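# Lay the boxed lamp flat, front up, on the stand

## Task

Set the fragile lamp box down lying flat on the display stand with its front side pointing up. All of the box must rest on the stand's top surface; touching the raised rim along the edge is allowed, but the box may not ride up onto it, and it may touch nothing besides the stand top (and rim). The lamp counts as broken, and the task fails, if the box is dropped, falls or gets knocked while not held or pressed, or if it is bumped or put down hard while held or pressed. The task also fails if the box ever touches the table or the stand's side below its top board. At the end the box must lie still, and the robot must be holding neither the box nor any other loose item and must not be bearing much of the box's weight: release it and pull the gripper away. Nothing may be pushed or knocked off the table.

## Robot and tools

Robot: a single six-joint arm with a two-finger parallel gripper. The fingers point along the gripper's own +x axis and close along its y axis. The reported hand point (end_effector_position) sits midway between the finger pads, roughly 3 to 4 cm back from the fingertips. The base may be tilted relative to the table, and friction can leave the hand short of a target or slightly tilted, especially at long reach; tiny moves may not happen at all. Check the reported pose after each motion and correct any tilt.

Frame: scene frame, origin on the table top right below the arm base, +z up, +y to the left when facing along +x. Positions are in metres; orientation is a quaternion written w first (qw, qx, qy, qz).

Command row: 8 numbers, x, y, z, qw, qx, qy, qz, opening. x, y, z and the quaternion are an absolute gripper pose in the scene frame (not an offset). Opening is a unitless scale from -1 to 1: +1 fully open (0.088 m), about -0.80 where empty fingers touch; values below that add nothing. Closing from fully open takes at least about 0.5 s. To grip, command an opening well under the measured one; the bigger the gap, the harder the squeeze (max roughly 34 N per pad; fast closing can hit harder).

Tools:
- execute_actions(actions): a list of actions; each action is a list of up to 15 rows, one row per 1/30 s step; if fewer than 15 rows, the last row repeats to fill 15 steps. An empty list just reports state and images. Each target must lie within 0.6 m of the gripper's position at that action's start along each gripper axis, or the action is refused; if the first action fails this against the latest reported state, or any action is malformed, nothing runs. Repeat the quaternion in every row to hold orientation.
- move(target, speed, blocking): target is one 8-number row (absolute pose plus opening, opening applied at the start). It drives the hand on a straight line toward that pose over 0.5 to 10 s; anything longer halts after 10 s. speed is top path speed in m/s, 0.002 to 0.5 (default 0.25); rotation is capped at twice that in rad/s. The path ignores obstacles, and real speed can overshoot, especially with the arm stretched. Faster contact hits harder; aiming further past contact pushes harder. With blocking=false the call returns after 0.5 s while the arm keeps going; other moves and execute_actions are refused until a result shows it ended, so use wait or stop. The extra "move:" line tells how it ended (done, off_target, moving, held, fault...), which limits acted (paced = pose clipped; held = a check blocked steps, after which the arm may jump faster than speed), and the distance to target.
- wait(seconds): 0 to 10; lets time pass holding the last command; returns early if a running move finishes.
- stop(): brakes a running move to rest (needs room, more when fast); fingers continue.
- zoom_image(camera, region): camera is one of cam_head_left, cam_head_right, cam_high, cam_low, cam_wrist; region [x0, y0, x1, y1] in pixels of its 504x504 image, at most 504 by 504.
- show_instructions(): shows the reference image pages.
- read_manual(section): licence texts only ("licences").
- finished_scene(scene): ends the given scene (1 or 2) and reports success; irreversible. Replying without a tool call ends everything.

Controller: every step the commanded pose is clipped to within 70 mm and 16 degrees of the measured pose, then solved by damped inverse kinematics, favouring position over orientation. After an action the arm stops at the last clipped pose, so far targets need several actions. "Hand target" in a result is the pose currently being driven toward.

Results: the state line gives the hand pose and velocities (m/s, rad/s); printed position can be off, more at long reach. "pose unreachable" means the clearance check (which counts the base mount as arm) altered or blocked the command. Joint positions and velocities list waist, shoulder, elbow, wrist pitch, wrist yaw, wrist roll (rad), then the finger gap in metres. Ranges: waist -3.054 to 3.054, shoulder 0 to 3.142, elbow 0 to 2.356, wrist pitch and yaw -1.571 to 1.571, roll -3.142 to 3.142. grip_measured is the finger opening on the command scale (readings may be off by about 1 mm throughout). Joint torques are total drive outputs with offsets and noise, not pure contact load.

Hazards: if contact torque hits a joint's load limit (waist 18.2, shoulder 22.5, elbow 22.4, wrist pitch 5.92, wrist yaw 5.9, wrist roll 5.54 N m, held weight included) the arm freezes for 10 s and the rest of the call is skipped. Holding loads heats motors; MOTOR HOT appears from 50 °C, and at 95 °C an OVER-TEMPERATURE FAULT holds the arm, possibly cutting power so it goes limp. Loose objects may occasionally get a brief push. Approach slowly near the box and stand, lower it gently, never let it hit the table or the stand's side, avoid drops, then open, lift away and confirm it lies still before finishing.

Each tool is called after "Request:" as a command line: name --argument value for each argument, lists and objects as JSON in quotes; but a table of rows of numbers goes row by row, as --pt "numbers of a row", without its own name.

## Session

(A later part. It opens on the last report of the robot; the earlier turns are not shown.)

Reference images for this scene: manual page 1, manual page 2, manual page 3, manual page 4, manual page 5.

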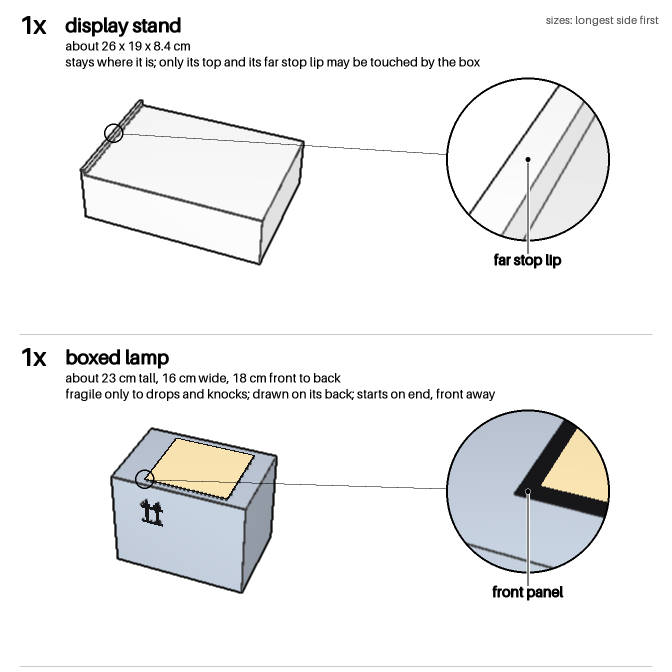

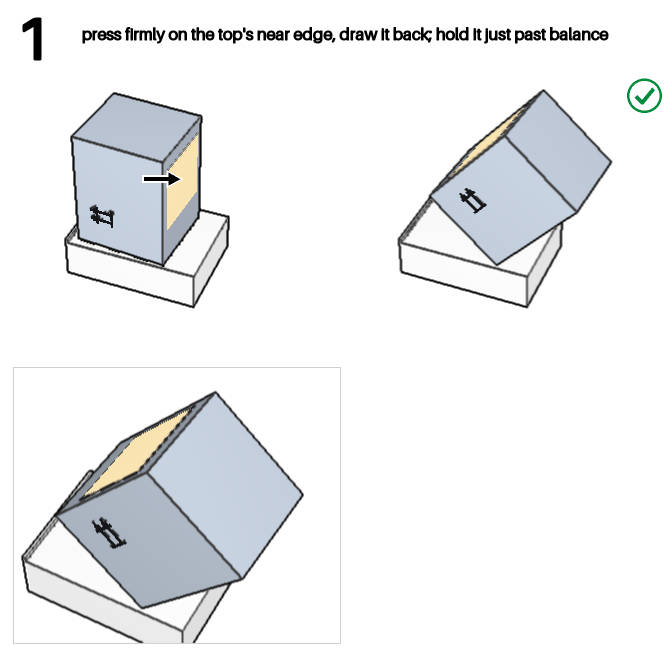

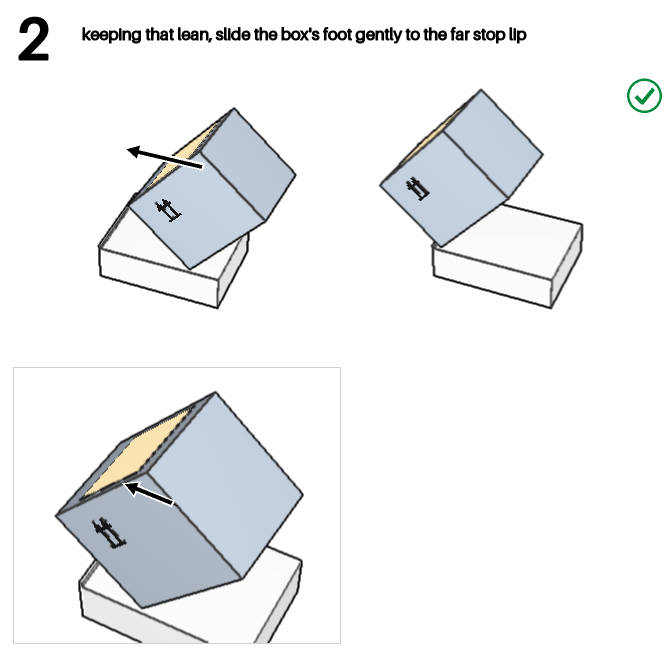

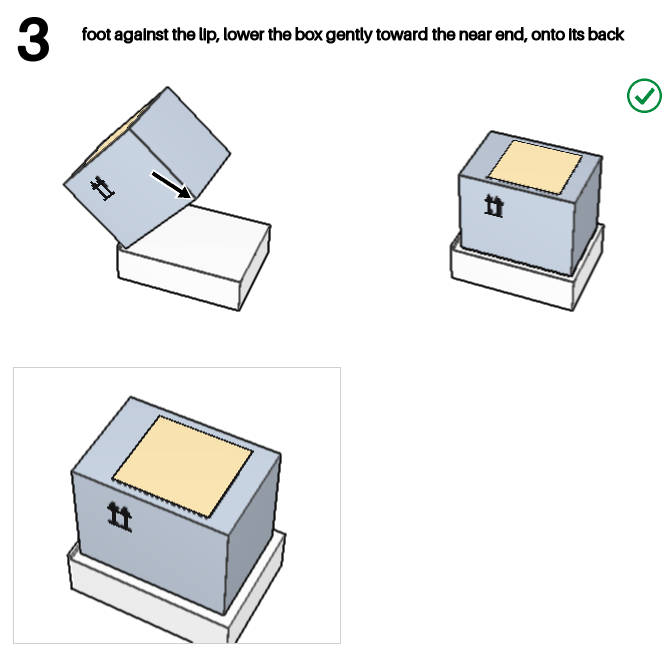

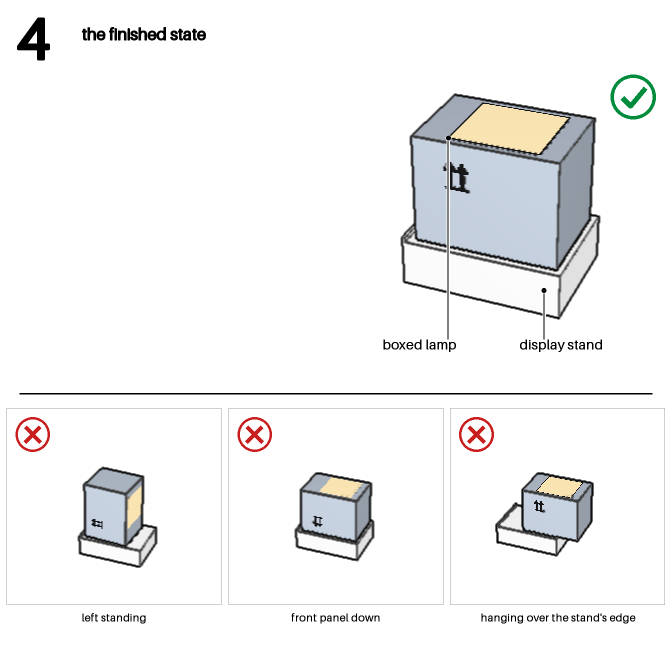

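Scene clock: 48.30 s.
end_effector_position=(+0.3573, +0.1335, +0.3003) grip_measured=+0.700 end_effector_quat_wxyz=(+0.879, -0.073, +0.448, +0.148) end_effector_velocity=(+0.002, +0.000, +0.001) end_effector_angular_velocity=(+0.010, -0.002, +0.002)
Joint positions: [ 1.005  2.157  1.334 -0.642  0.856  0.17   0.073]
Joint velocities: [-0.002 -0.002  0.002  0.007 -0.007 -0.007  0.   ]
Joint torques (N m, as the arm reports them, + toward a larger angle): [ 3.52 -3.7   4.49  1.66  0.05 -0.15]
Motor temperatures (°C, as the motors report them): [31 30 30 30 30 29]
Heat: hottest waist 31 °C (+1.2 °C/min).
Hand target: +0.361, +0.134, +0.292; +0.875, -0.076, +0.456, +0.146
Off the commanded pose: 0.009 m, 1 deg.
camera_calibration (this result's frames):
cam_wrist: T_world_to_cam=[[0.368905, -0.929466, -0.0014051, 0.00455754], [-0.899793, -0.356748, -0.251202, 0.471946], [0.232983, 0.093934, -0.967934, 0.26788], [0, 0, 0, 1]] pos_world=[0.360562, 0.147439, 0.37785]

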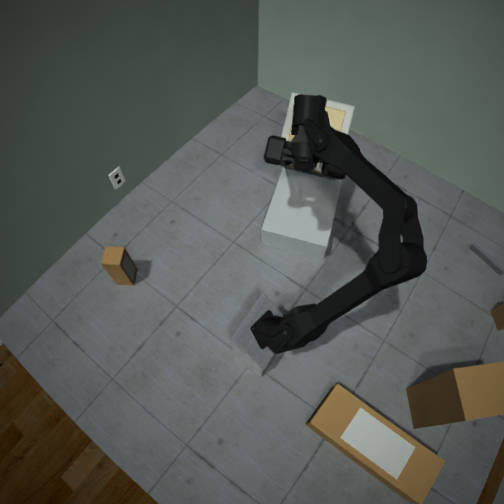

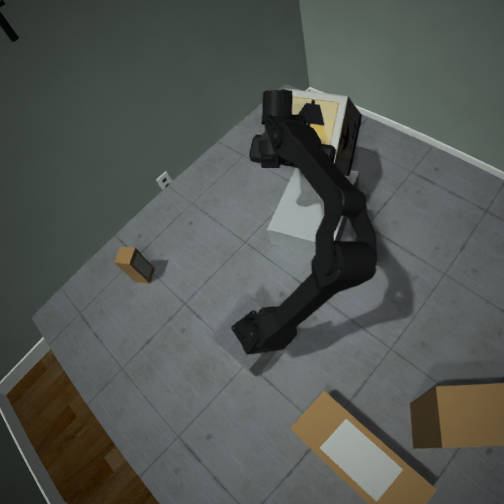

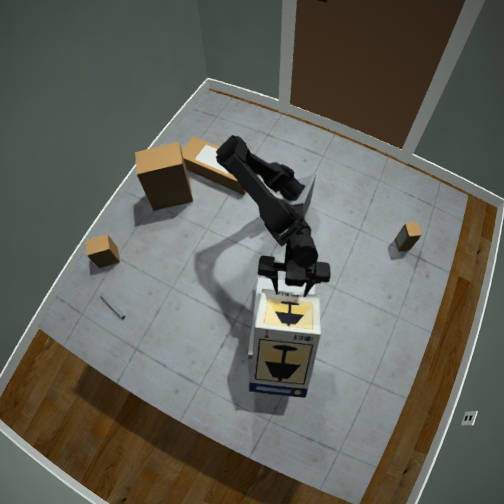

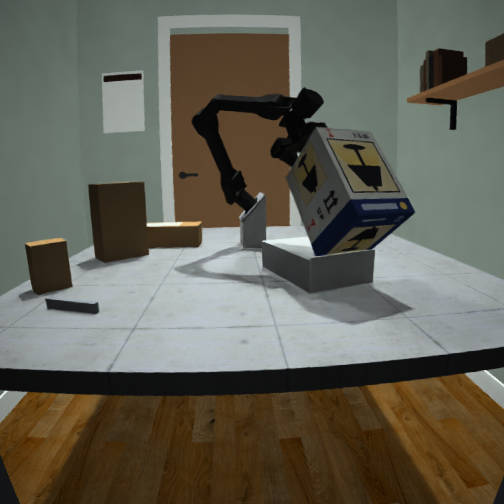

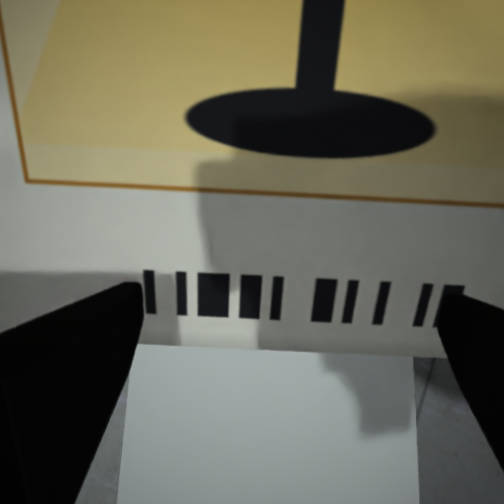

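Request:
execute_actions --actions '[[[0.362,0.134,0.286,0.875,-0.076,0.456,0.146,0.7]],[[0.358,0.1325,0.28,0.882,-0.073,0.44,0.147,0.7]],[[0.352,0.1305,0.273,0.89,-0.071,0.425,0.148,0.7]],[[0.346,0.128,0.267,0.897,-0.068,0.41,0.15,0.7]],[[0.34,0.126,0.26,0.904,-0.066,0.394,0.151,0.7]],[[0.334,0.124,0.253,0.911,-0.063,0.378,0.152,0.7]]]'

Scene clock: 54.67 s.
end_effector_position=(+0.3321, +0.1278, +0.2733) grip_measured=+0.699 end_effector_quat_wxyz=(+0.919, -0.055, +0.357, +0.155) end_effector_velocity=(+0.001, -0.001, -0.001) end_effector_angular_velocity=(+0.001, -0.006, +0.006)
Joint positions: [ 1.01   1.987  0.897 -0.069  0.867 -0.056  0.073]
Joint velocities: [-0.007 -0.007 -0.012  0.022 -0.007 -0.022 -0.   ]
Joint torques (N m, as the arm reports them, + toward a larger angle): [ 1.22 -2.54  2.3   1.79 -0.26 -0.23]
Motor temperatures (°C, as the motors report them): [31 30 30 31 30 29]
Heat: hottest waist 31 °C (+1.1 °C/min).
Hand target: +0.333, +0.124, +0.253; +0.911, -0.063, +0.378, +0.152
Off the commanded pose: 0.021 m, 3 deg.
camera_calibration (this result's frames):
cam_wrist: T_world_to_cam=[[0.365797, -0.93069, 0.00292548, 0.00853103], [-0.834674, -0.329446, -0.441344, 0.467332], [0.411718, 0.159, -0.897333, 0.161212], [0, 0, 0, 1]] pos_world=[0.320576, 0.136268, 0.35089]

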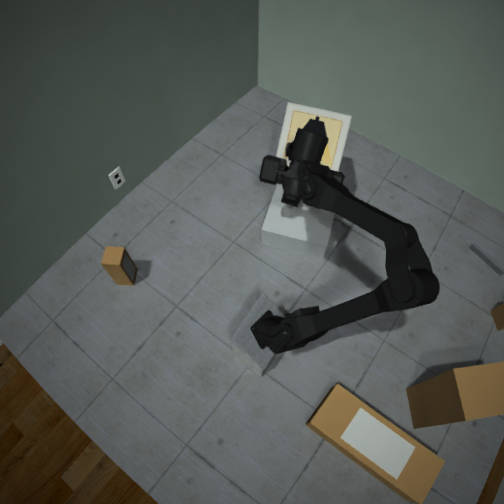

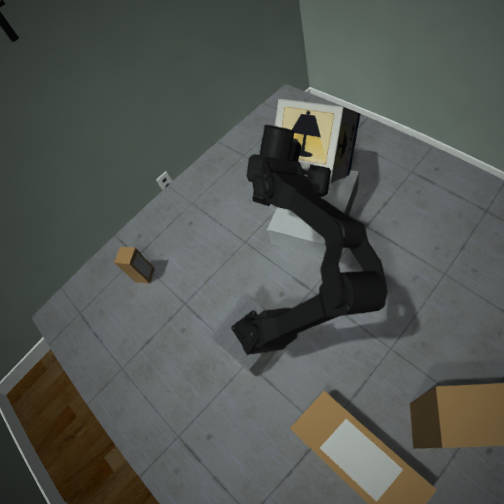

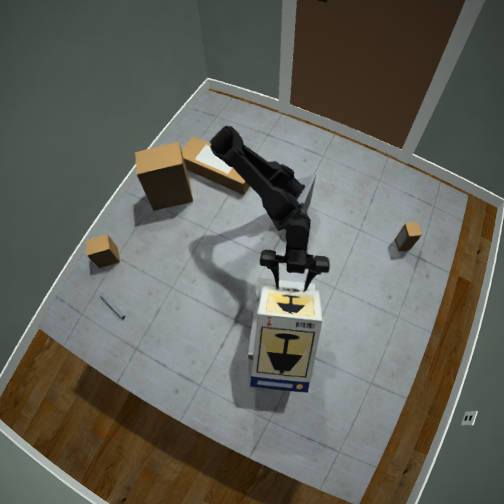

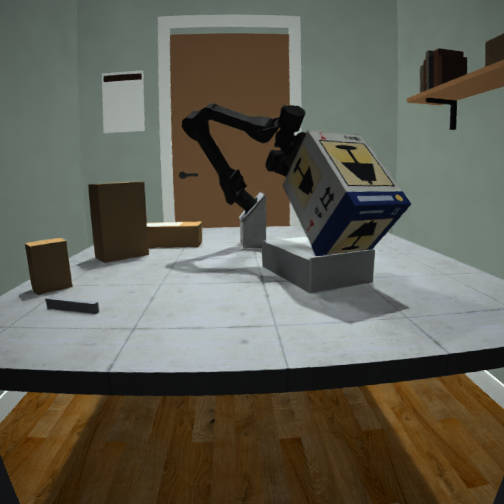

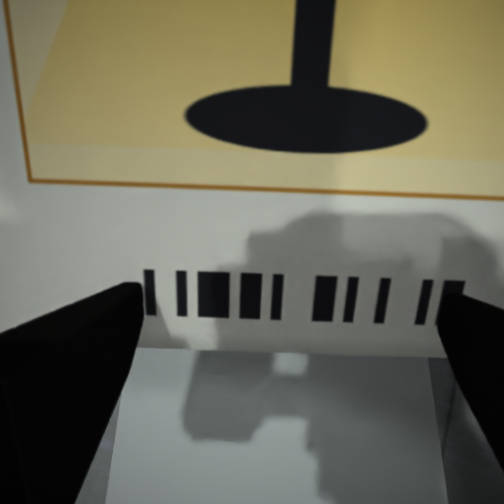

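Request:
execute_actions --actions '[[[0.329,0.122,0.247,0.911,-0.063,0.378,0.152,0.7]],[[0.324,0.1205,0.241,0.911,-0.063,0.378,0.152,0.7]],[[0.319,0.119,0.235,0.911,-0.063,0.378,0.152,0.7]],[[0.314,0.117,0.228,0.916,-0.06,0.365,0.153,0.7]],[[0.309,0.1155,0.22,0.916,-0.06,0.365,0.153,0.7]],[[0.305,0.114,0.212,0.921,-0.057,0.353,0.154,0.7]],[[0.301,0.1125,0.204,0.921,-0.057,0.353,0.154,0.7]],[[0.297,0.111,0.196,0.926,-0.055,0.34,0.154,0.7]]]'

Scene clock: 61.53 s.
end_effector_position=(+0.2856, +0.1102, +0.1895) grip_measured=+0.698 end_effector_quat_wxyz=(+0.921, -0.069, +0.348, +0.158) end_effector_velocity=(-0.001, +0.001, -0.002) end_effector_angular_velocity=(+0.011, +0.003, +0.015)
Joint positions: [ 0.928  1.974  0.478  0.444  0.834 -0.213  0.073]
Joint velocities: [-0.007 -0.002 -0.007  0.007 -0.022 -0.007 -0.   ]
Joint torques (N m, as the arm reports them, + toward a larger angle): [ 2.21 -4.16  5.92  3.28 -0.54 -0.57]
Motor temperatures (°C, as the motors report them): [31 30 31 31 30 29]
Heat: hottest waist 31 °C (+1.0 °C/min).
Hand target: +0.297, +0.111, +0.196; +0.926, -0.055, +0.340, +0.154
Off the commanded pose: 0.013 m, 2 deg.
camera_calibration (this result's frames):
cam_wrist: T_world_to_cam=[[0.379191, -0.924853, 0.029336, -0.000077497], [-0.820106, -0.350589, -0.452233, 0.38596], [0.428534, 0.147424, -0.891417, 0.103324], [0, 0, 0, 1]] pos_world=[0.272279, 0.120009, 0.266651]

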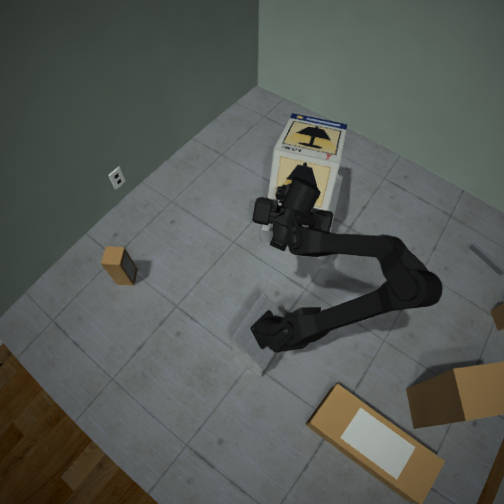

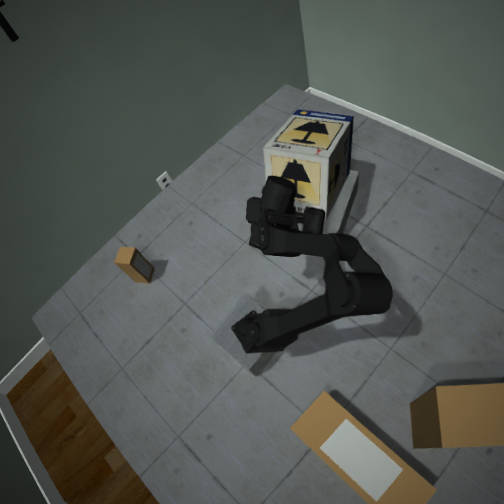

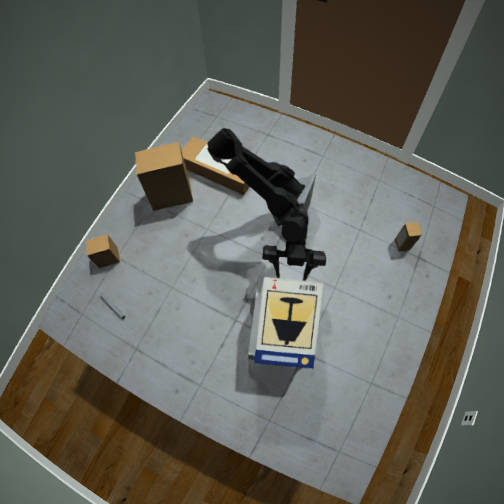

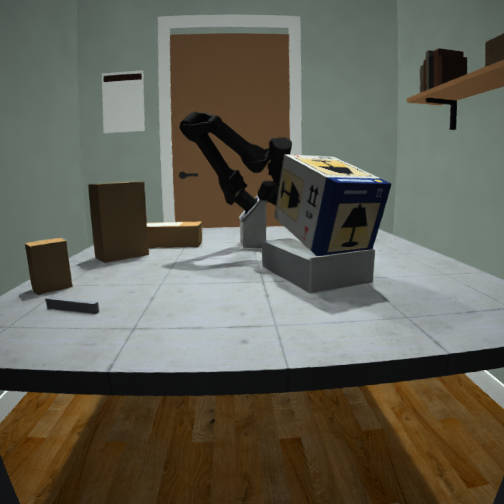

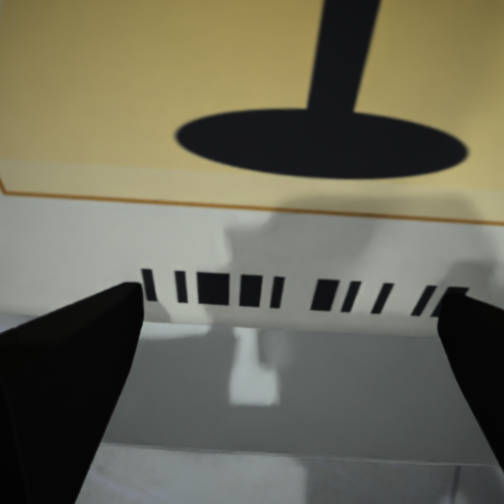

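Request:
execute_actions --actions '[[[0.295,0.11,0.19,0.93,-0.052,0.328,0.155,0.7]],[[0.293,0.1095,0.184,0.93,-0.052,0.328,0.155,0.7]],[[0.291,0.109,0.178,0.93,-0.052,0.328,0.155,0.7]],[[0.289,0.108,0.172,0.93,-0.052,0.328,0.155,0.7]],[[0.288,0.1075,0.166,0.93,-0.052,0.328,0.155,0.7]],[[0.287,0.107,0.161,0.93,-0.052,0.328,0.155,0.7]],[[0.286,0.107,0.156,0.93,-0.052,0.328,0.155,0.7]],[[0.286,0.107,0.151,0.93,-0.052,0.328,0.155,0.7]]]'

Scene clock: 69.83 s.
end_effector_position=(+0.2756, +0.1040, +0.1415) grip_measured=+0.699 end_effector_quat_wxyz=(+0.923, -0.063, +0.344, +0.157) end_effector_velocity=(-0.001, +0.000, -0.001) end_effector_angular_velocity=(-0.004, +0.003, +0.013)
Joint positions: [ 0.804  2.137  0.328  0.877  0.763 -0.361  0.073]
Joint velocities: [-0.002 -0.002 -0.002 -0.007 -0.007 -0.007 -0.   ]
Joint torques (N m, as the arm reports them, + toward a larger angle): [ 3.51 -5.21  4.3   3.11 -0.56 -0.47]
Motor temperatures (°C, as the motors report them): [31 30 31 33 30 29]
Heat: hottest wrist pitch 33 °C (+2.0 °C/min).
Hand target: +0.286, +0.107, +0.151; +0.930, -0.052, +0.328, +0.155
Off the commanded pose: 0.014 m, 2 deg.
camera_calibration (this result's frames):
cam_wrist: T_world_to_cam=[[0.373606, -0.927334, 0.021661, 0.00222459], [-0.818932, -0.34072, -0.461801, 0.353885], [0.435625, 0.154793, -0.886719, 0.0623096], [0, 0, 0, 1]] pos_world=[0.261833, 0.112993, 0.218627]

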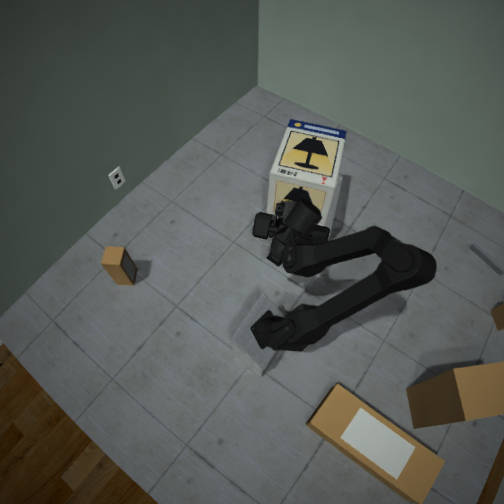

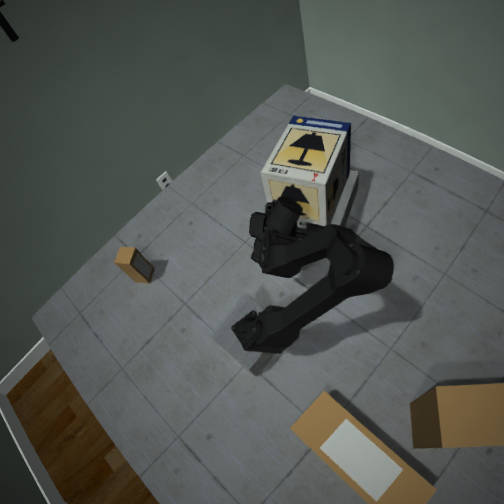

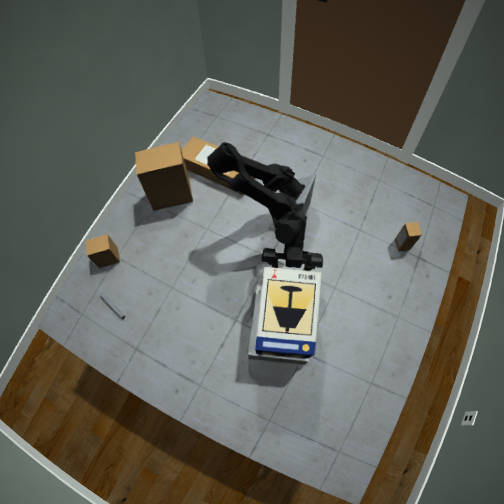

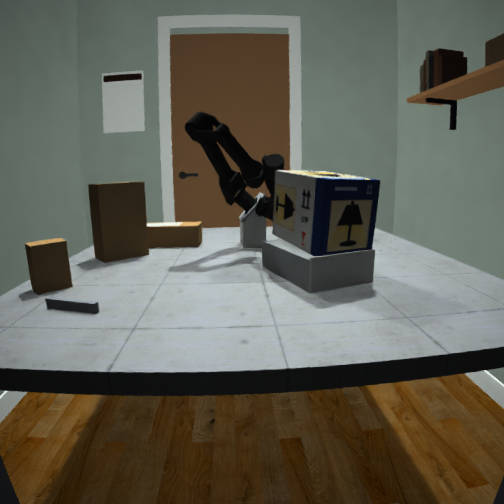

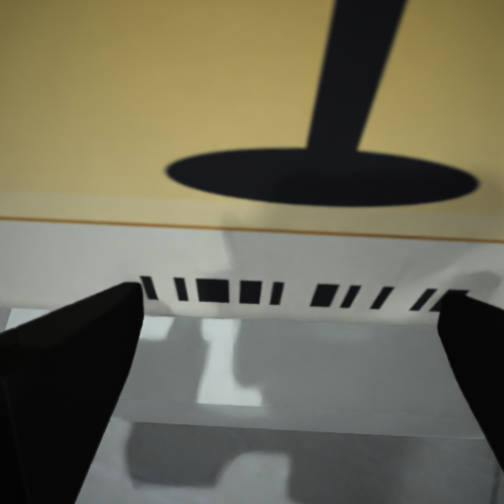

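Request:
execute_actions --actions '[[[0.286,0.107,0.147,0.93,-0.052,0.328,0.155,0.7]],[[0.2855,0.107,0.143,0.93,-0.052,0.328,0.155,0.7]],[[0.285,0.107,0.139,0.93,-0.052,0.328,0.155,0.7]],[[0.285,0.107,0.136,0.93,-0.052,0.328,0.155,0.7]],[[0.285,0.107,0.133,0.93,-0.052,0.328,0.155,0.7]],[[0.285,0.107,0.13,0.93,-0.052,0.328,0.155,0.7]],[[0.285,0.107,0.127,0.93,-0.052,0.328,0.155,0.7]],[[0.285,0.107,0.124,0.93,-0.052,0.328,0.155,0.7]],[[0.285,0.107,0.121,0.93,-0.052,0.328,0.155,0.7]],[[0.285,0.107,0.117,0.93,-0.052,0.328,0.155,0.7]],[[0.281,0.106,0.114,0.926,-0.055,0.34,0.154,0.7]],[[0.277,0.104,0.115,0.921,-0.057,0.353,0.154,0.7]],[[0.272,0.102,0.117,0.916,-0.06,0.365,0.153,0.7]],[[0.265,0.1,0.121,0.911,-0.063,0.378,0.152,0.7]],[[0.255,0.097,0.135,0.904,-0.066,0.394,0.151,0.7]]]'

Request:
move --target '[0.2,0.09,0.32,0.897,-0.068,0.41,0.15,0.7]' --speed 0.18

Request:
zoom_image --camera "cam_low" --region '[250,160,390,300]'

Scene clock: 84.13 s.
end_effector_position=(+0.2519, +0.0966, +0.1315) grip_measured=+0.700 end_effector_quat_wxyz=(+0.902, -0.071, +0.397, +0.154) end_effector_velocity=(-0.003, +0.001, -0.001) end_effector_angular_velocity=(-0.008, +0.016, +0.021)
Joint positions: [ 0.838  2.064  0.322  0.624  0.81  -0.208  0.073]
Joint velocities: [ 0.002 -0.012  0.007 -0.051 -0.007  0.007  0.   ]
Joint torques (N m, as the arm reports them, + toward a larger angle): [ 3.38 -5.4   2.9   1.22  0.    0.21]
Motor temperatures (°C, as the motors report them): [31 31 31 35 30 29]
Heat: hottest wrist pitch 35 °C (+4.0 °C/min).
Hand target: +0.255, +0.097, +0.135; +0.904, -0.066, +0.394, +0.151
Off the commanded pose: 0.005 m, 1 deg.
camera_calibration (this result's frames):
cam_wrist: T_world_to_cam=[[0.376505, -0.926308, 0.0140556, 0.00460563], [-0.863406, -0.356357, -0.357126, 0.326341], [0.335818, 0.122324, -0.93395, 0.0994451], [0, 0, 0, 1]] pos_world=[0.246636, 0.108396, 0.209357]

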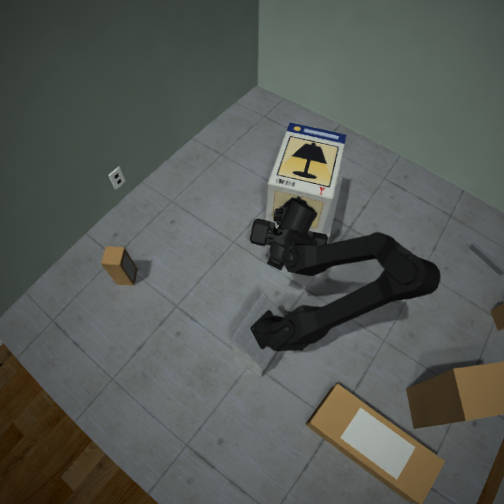

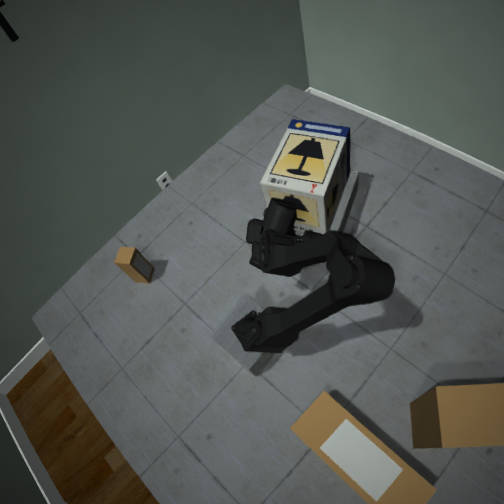

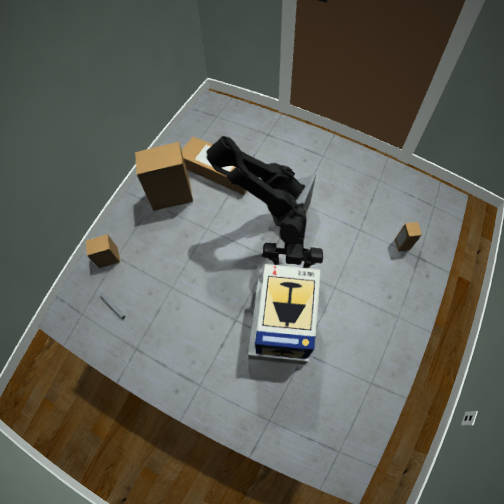

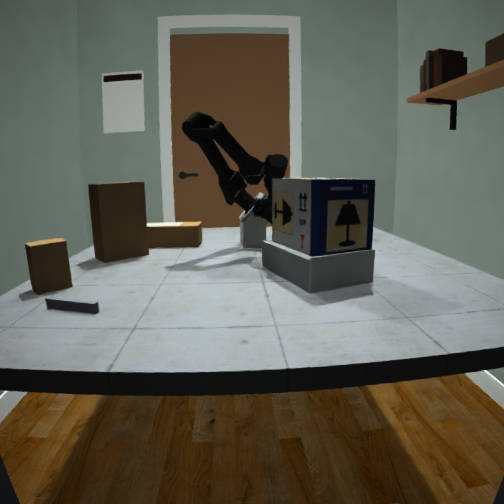

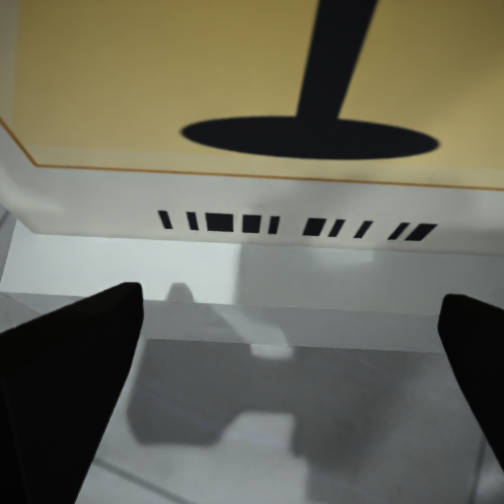

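Scene clock: 85.70 s.
end_effector_position=(+0.1986, +0.0869, +0.3178) grip_measured=+0.700 end_effector_quat_wxyz=(+0.897, -0.071, +0.409, +0.150) end_effector_velocity=(-0.000, -0.000, +0.003) end_effector_angular_velocity=(+0.000, +0.007, +0.002)
Joint positions: [ 1.406  1.79   0.943 -0.973  0.869  0.691  0.073]
Joint velocities: [ 0.002  0.002  0.017 -0.022 -0.007  0.007 -0.   ]
Joint torques (N m, as the arm reports them, + toward a larger angle): [ 2.22 -2.05  5.59  0.99  0.24  0.19]
Motor temperatures (°C, as the motors report them): [31 31 31 35 30 29]
Heat: hottest wrist pitch 35 °C (+4.0 °C/min).
Hand target: +0.199, +0.089, +0.320; +0.897, -0.068, +0.409, +0.151
Off the commanded pose: 0.004 m, 0 deg.
move: done
camera_calibration (this result's frames):
cam_wrist: T_world_to_cam=[[0.370295, -0.928842, 0.0116081, 0.0153355], [-0.874632, -0.352839, -0.33245, 0.33738], [0.312889, 0.112952, -0.943049, 0.30072], [0, 0, 0, 1]] pos_world=[0.195313, 0.0993181, 0.395578]

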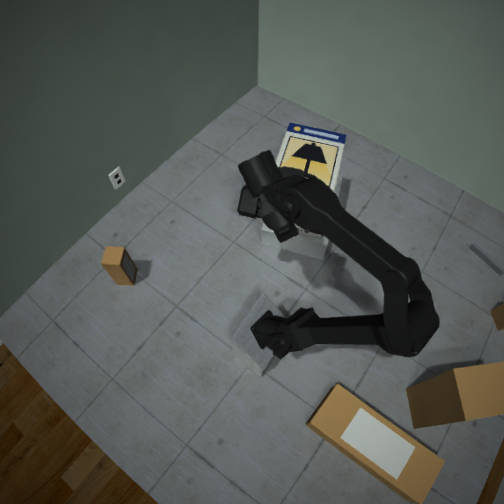

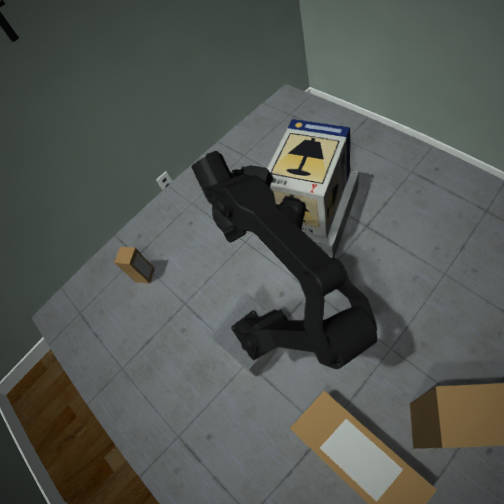

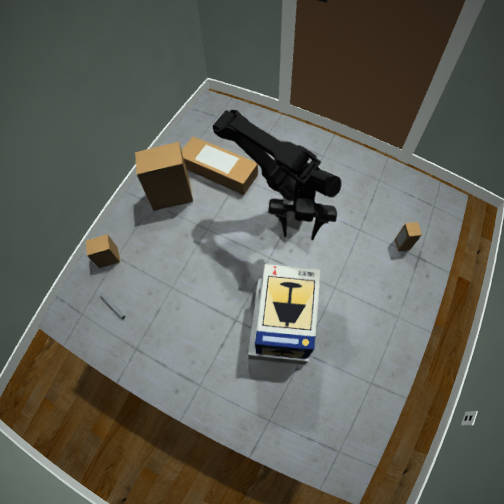

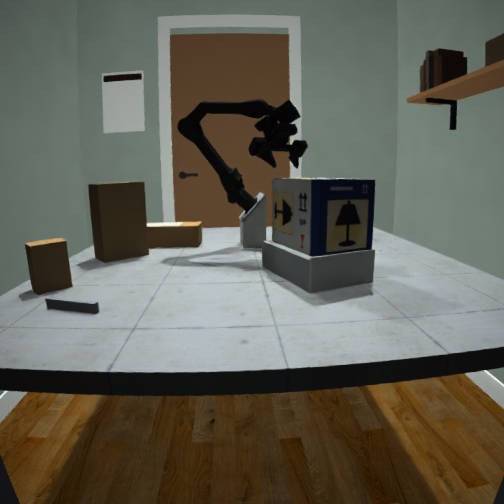

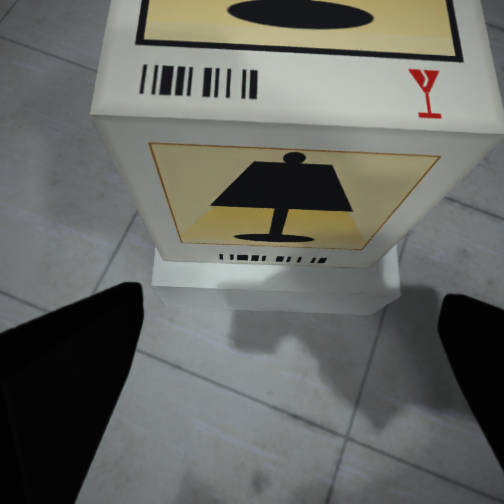

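Region (250, 160, 390, 300) of cam_low's 504x504 image, scaled by 3.600, with more detail than that image has.

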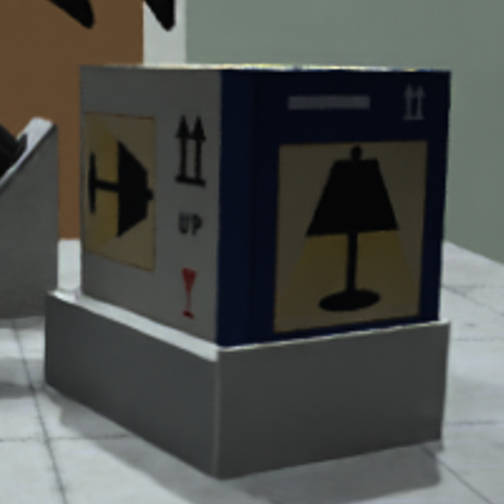

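Request:
finished_scene --scene 2

The scene is finished: the task was done.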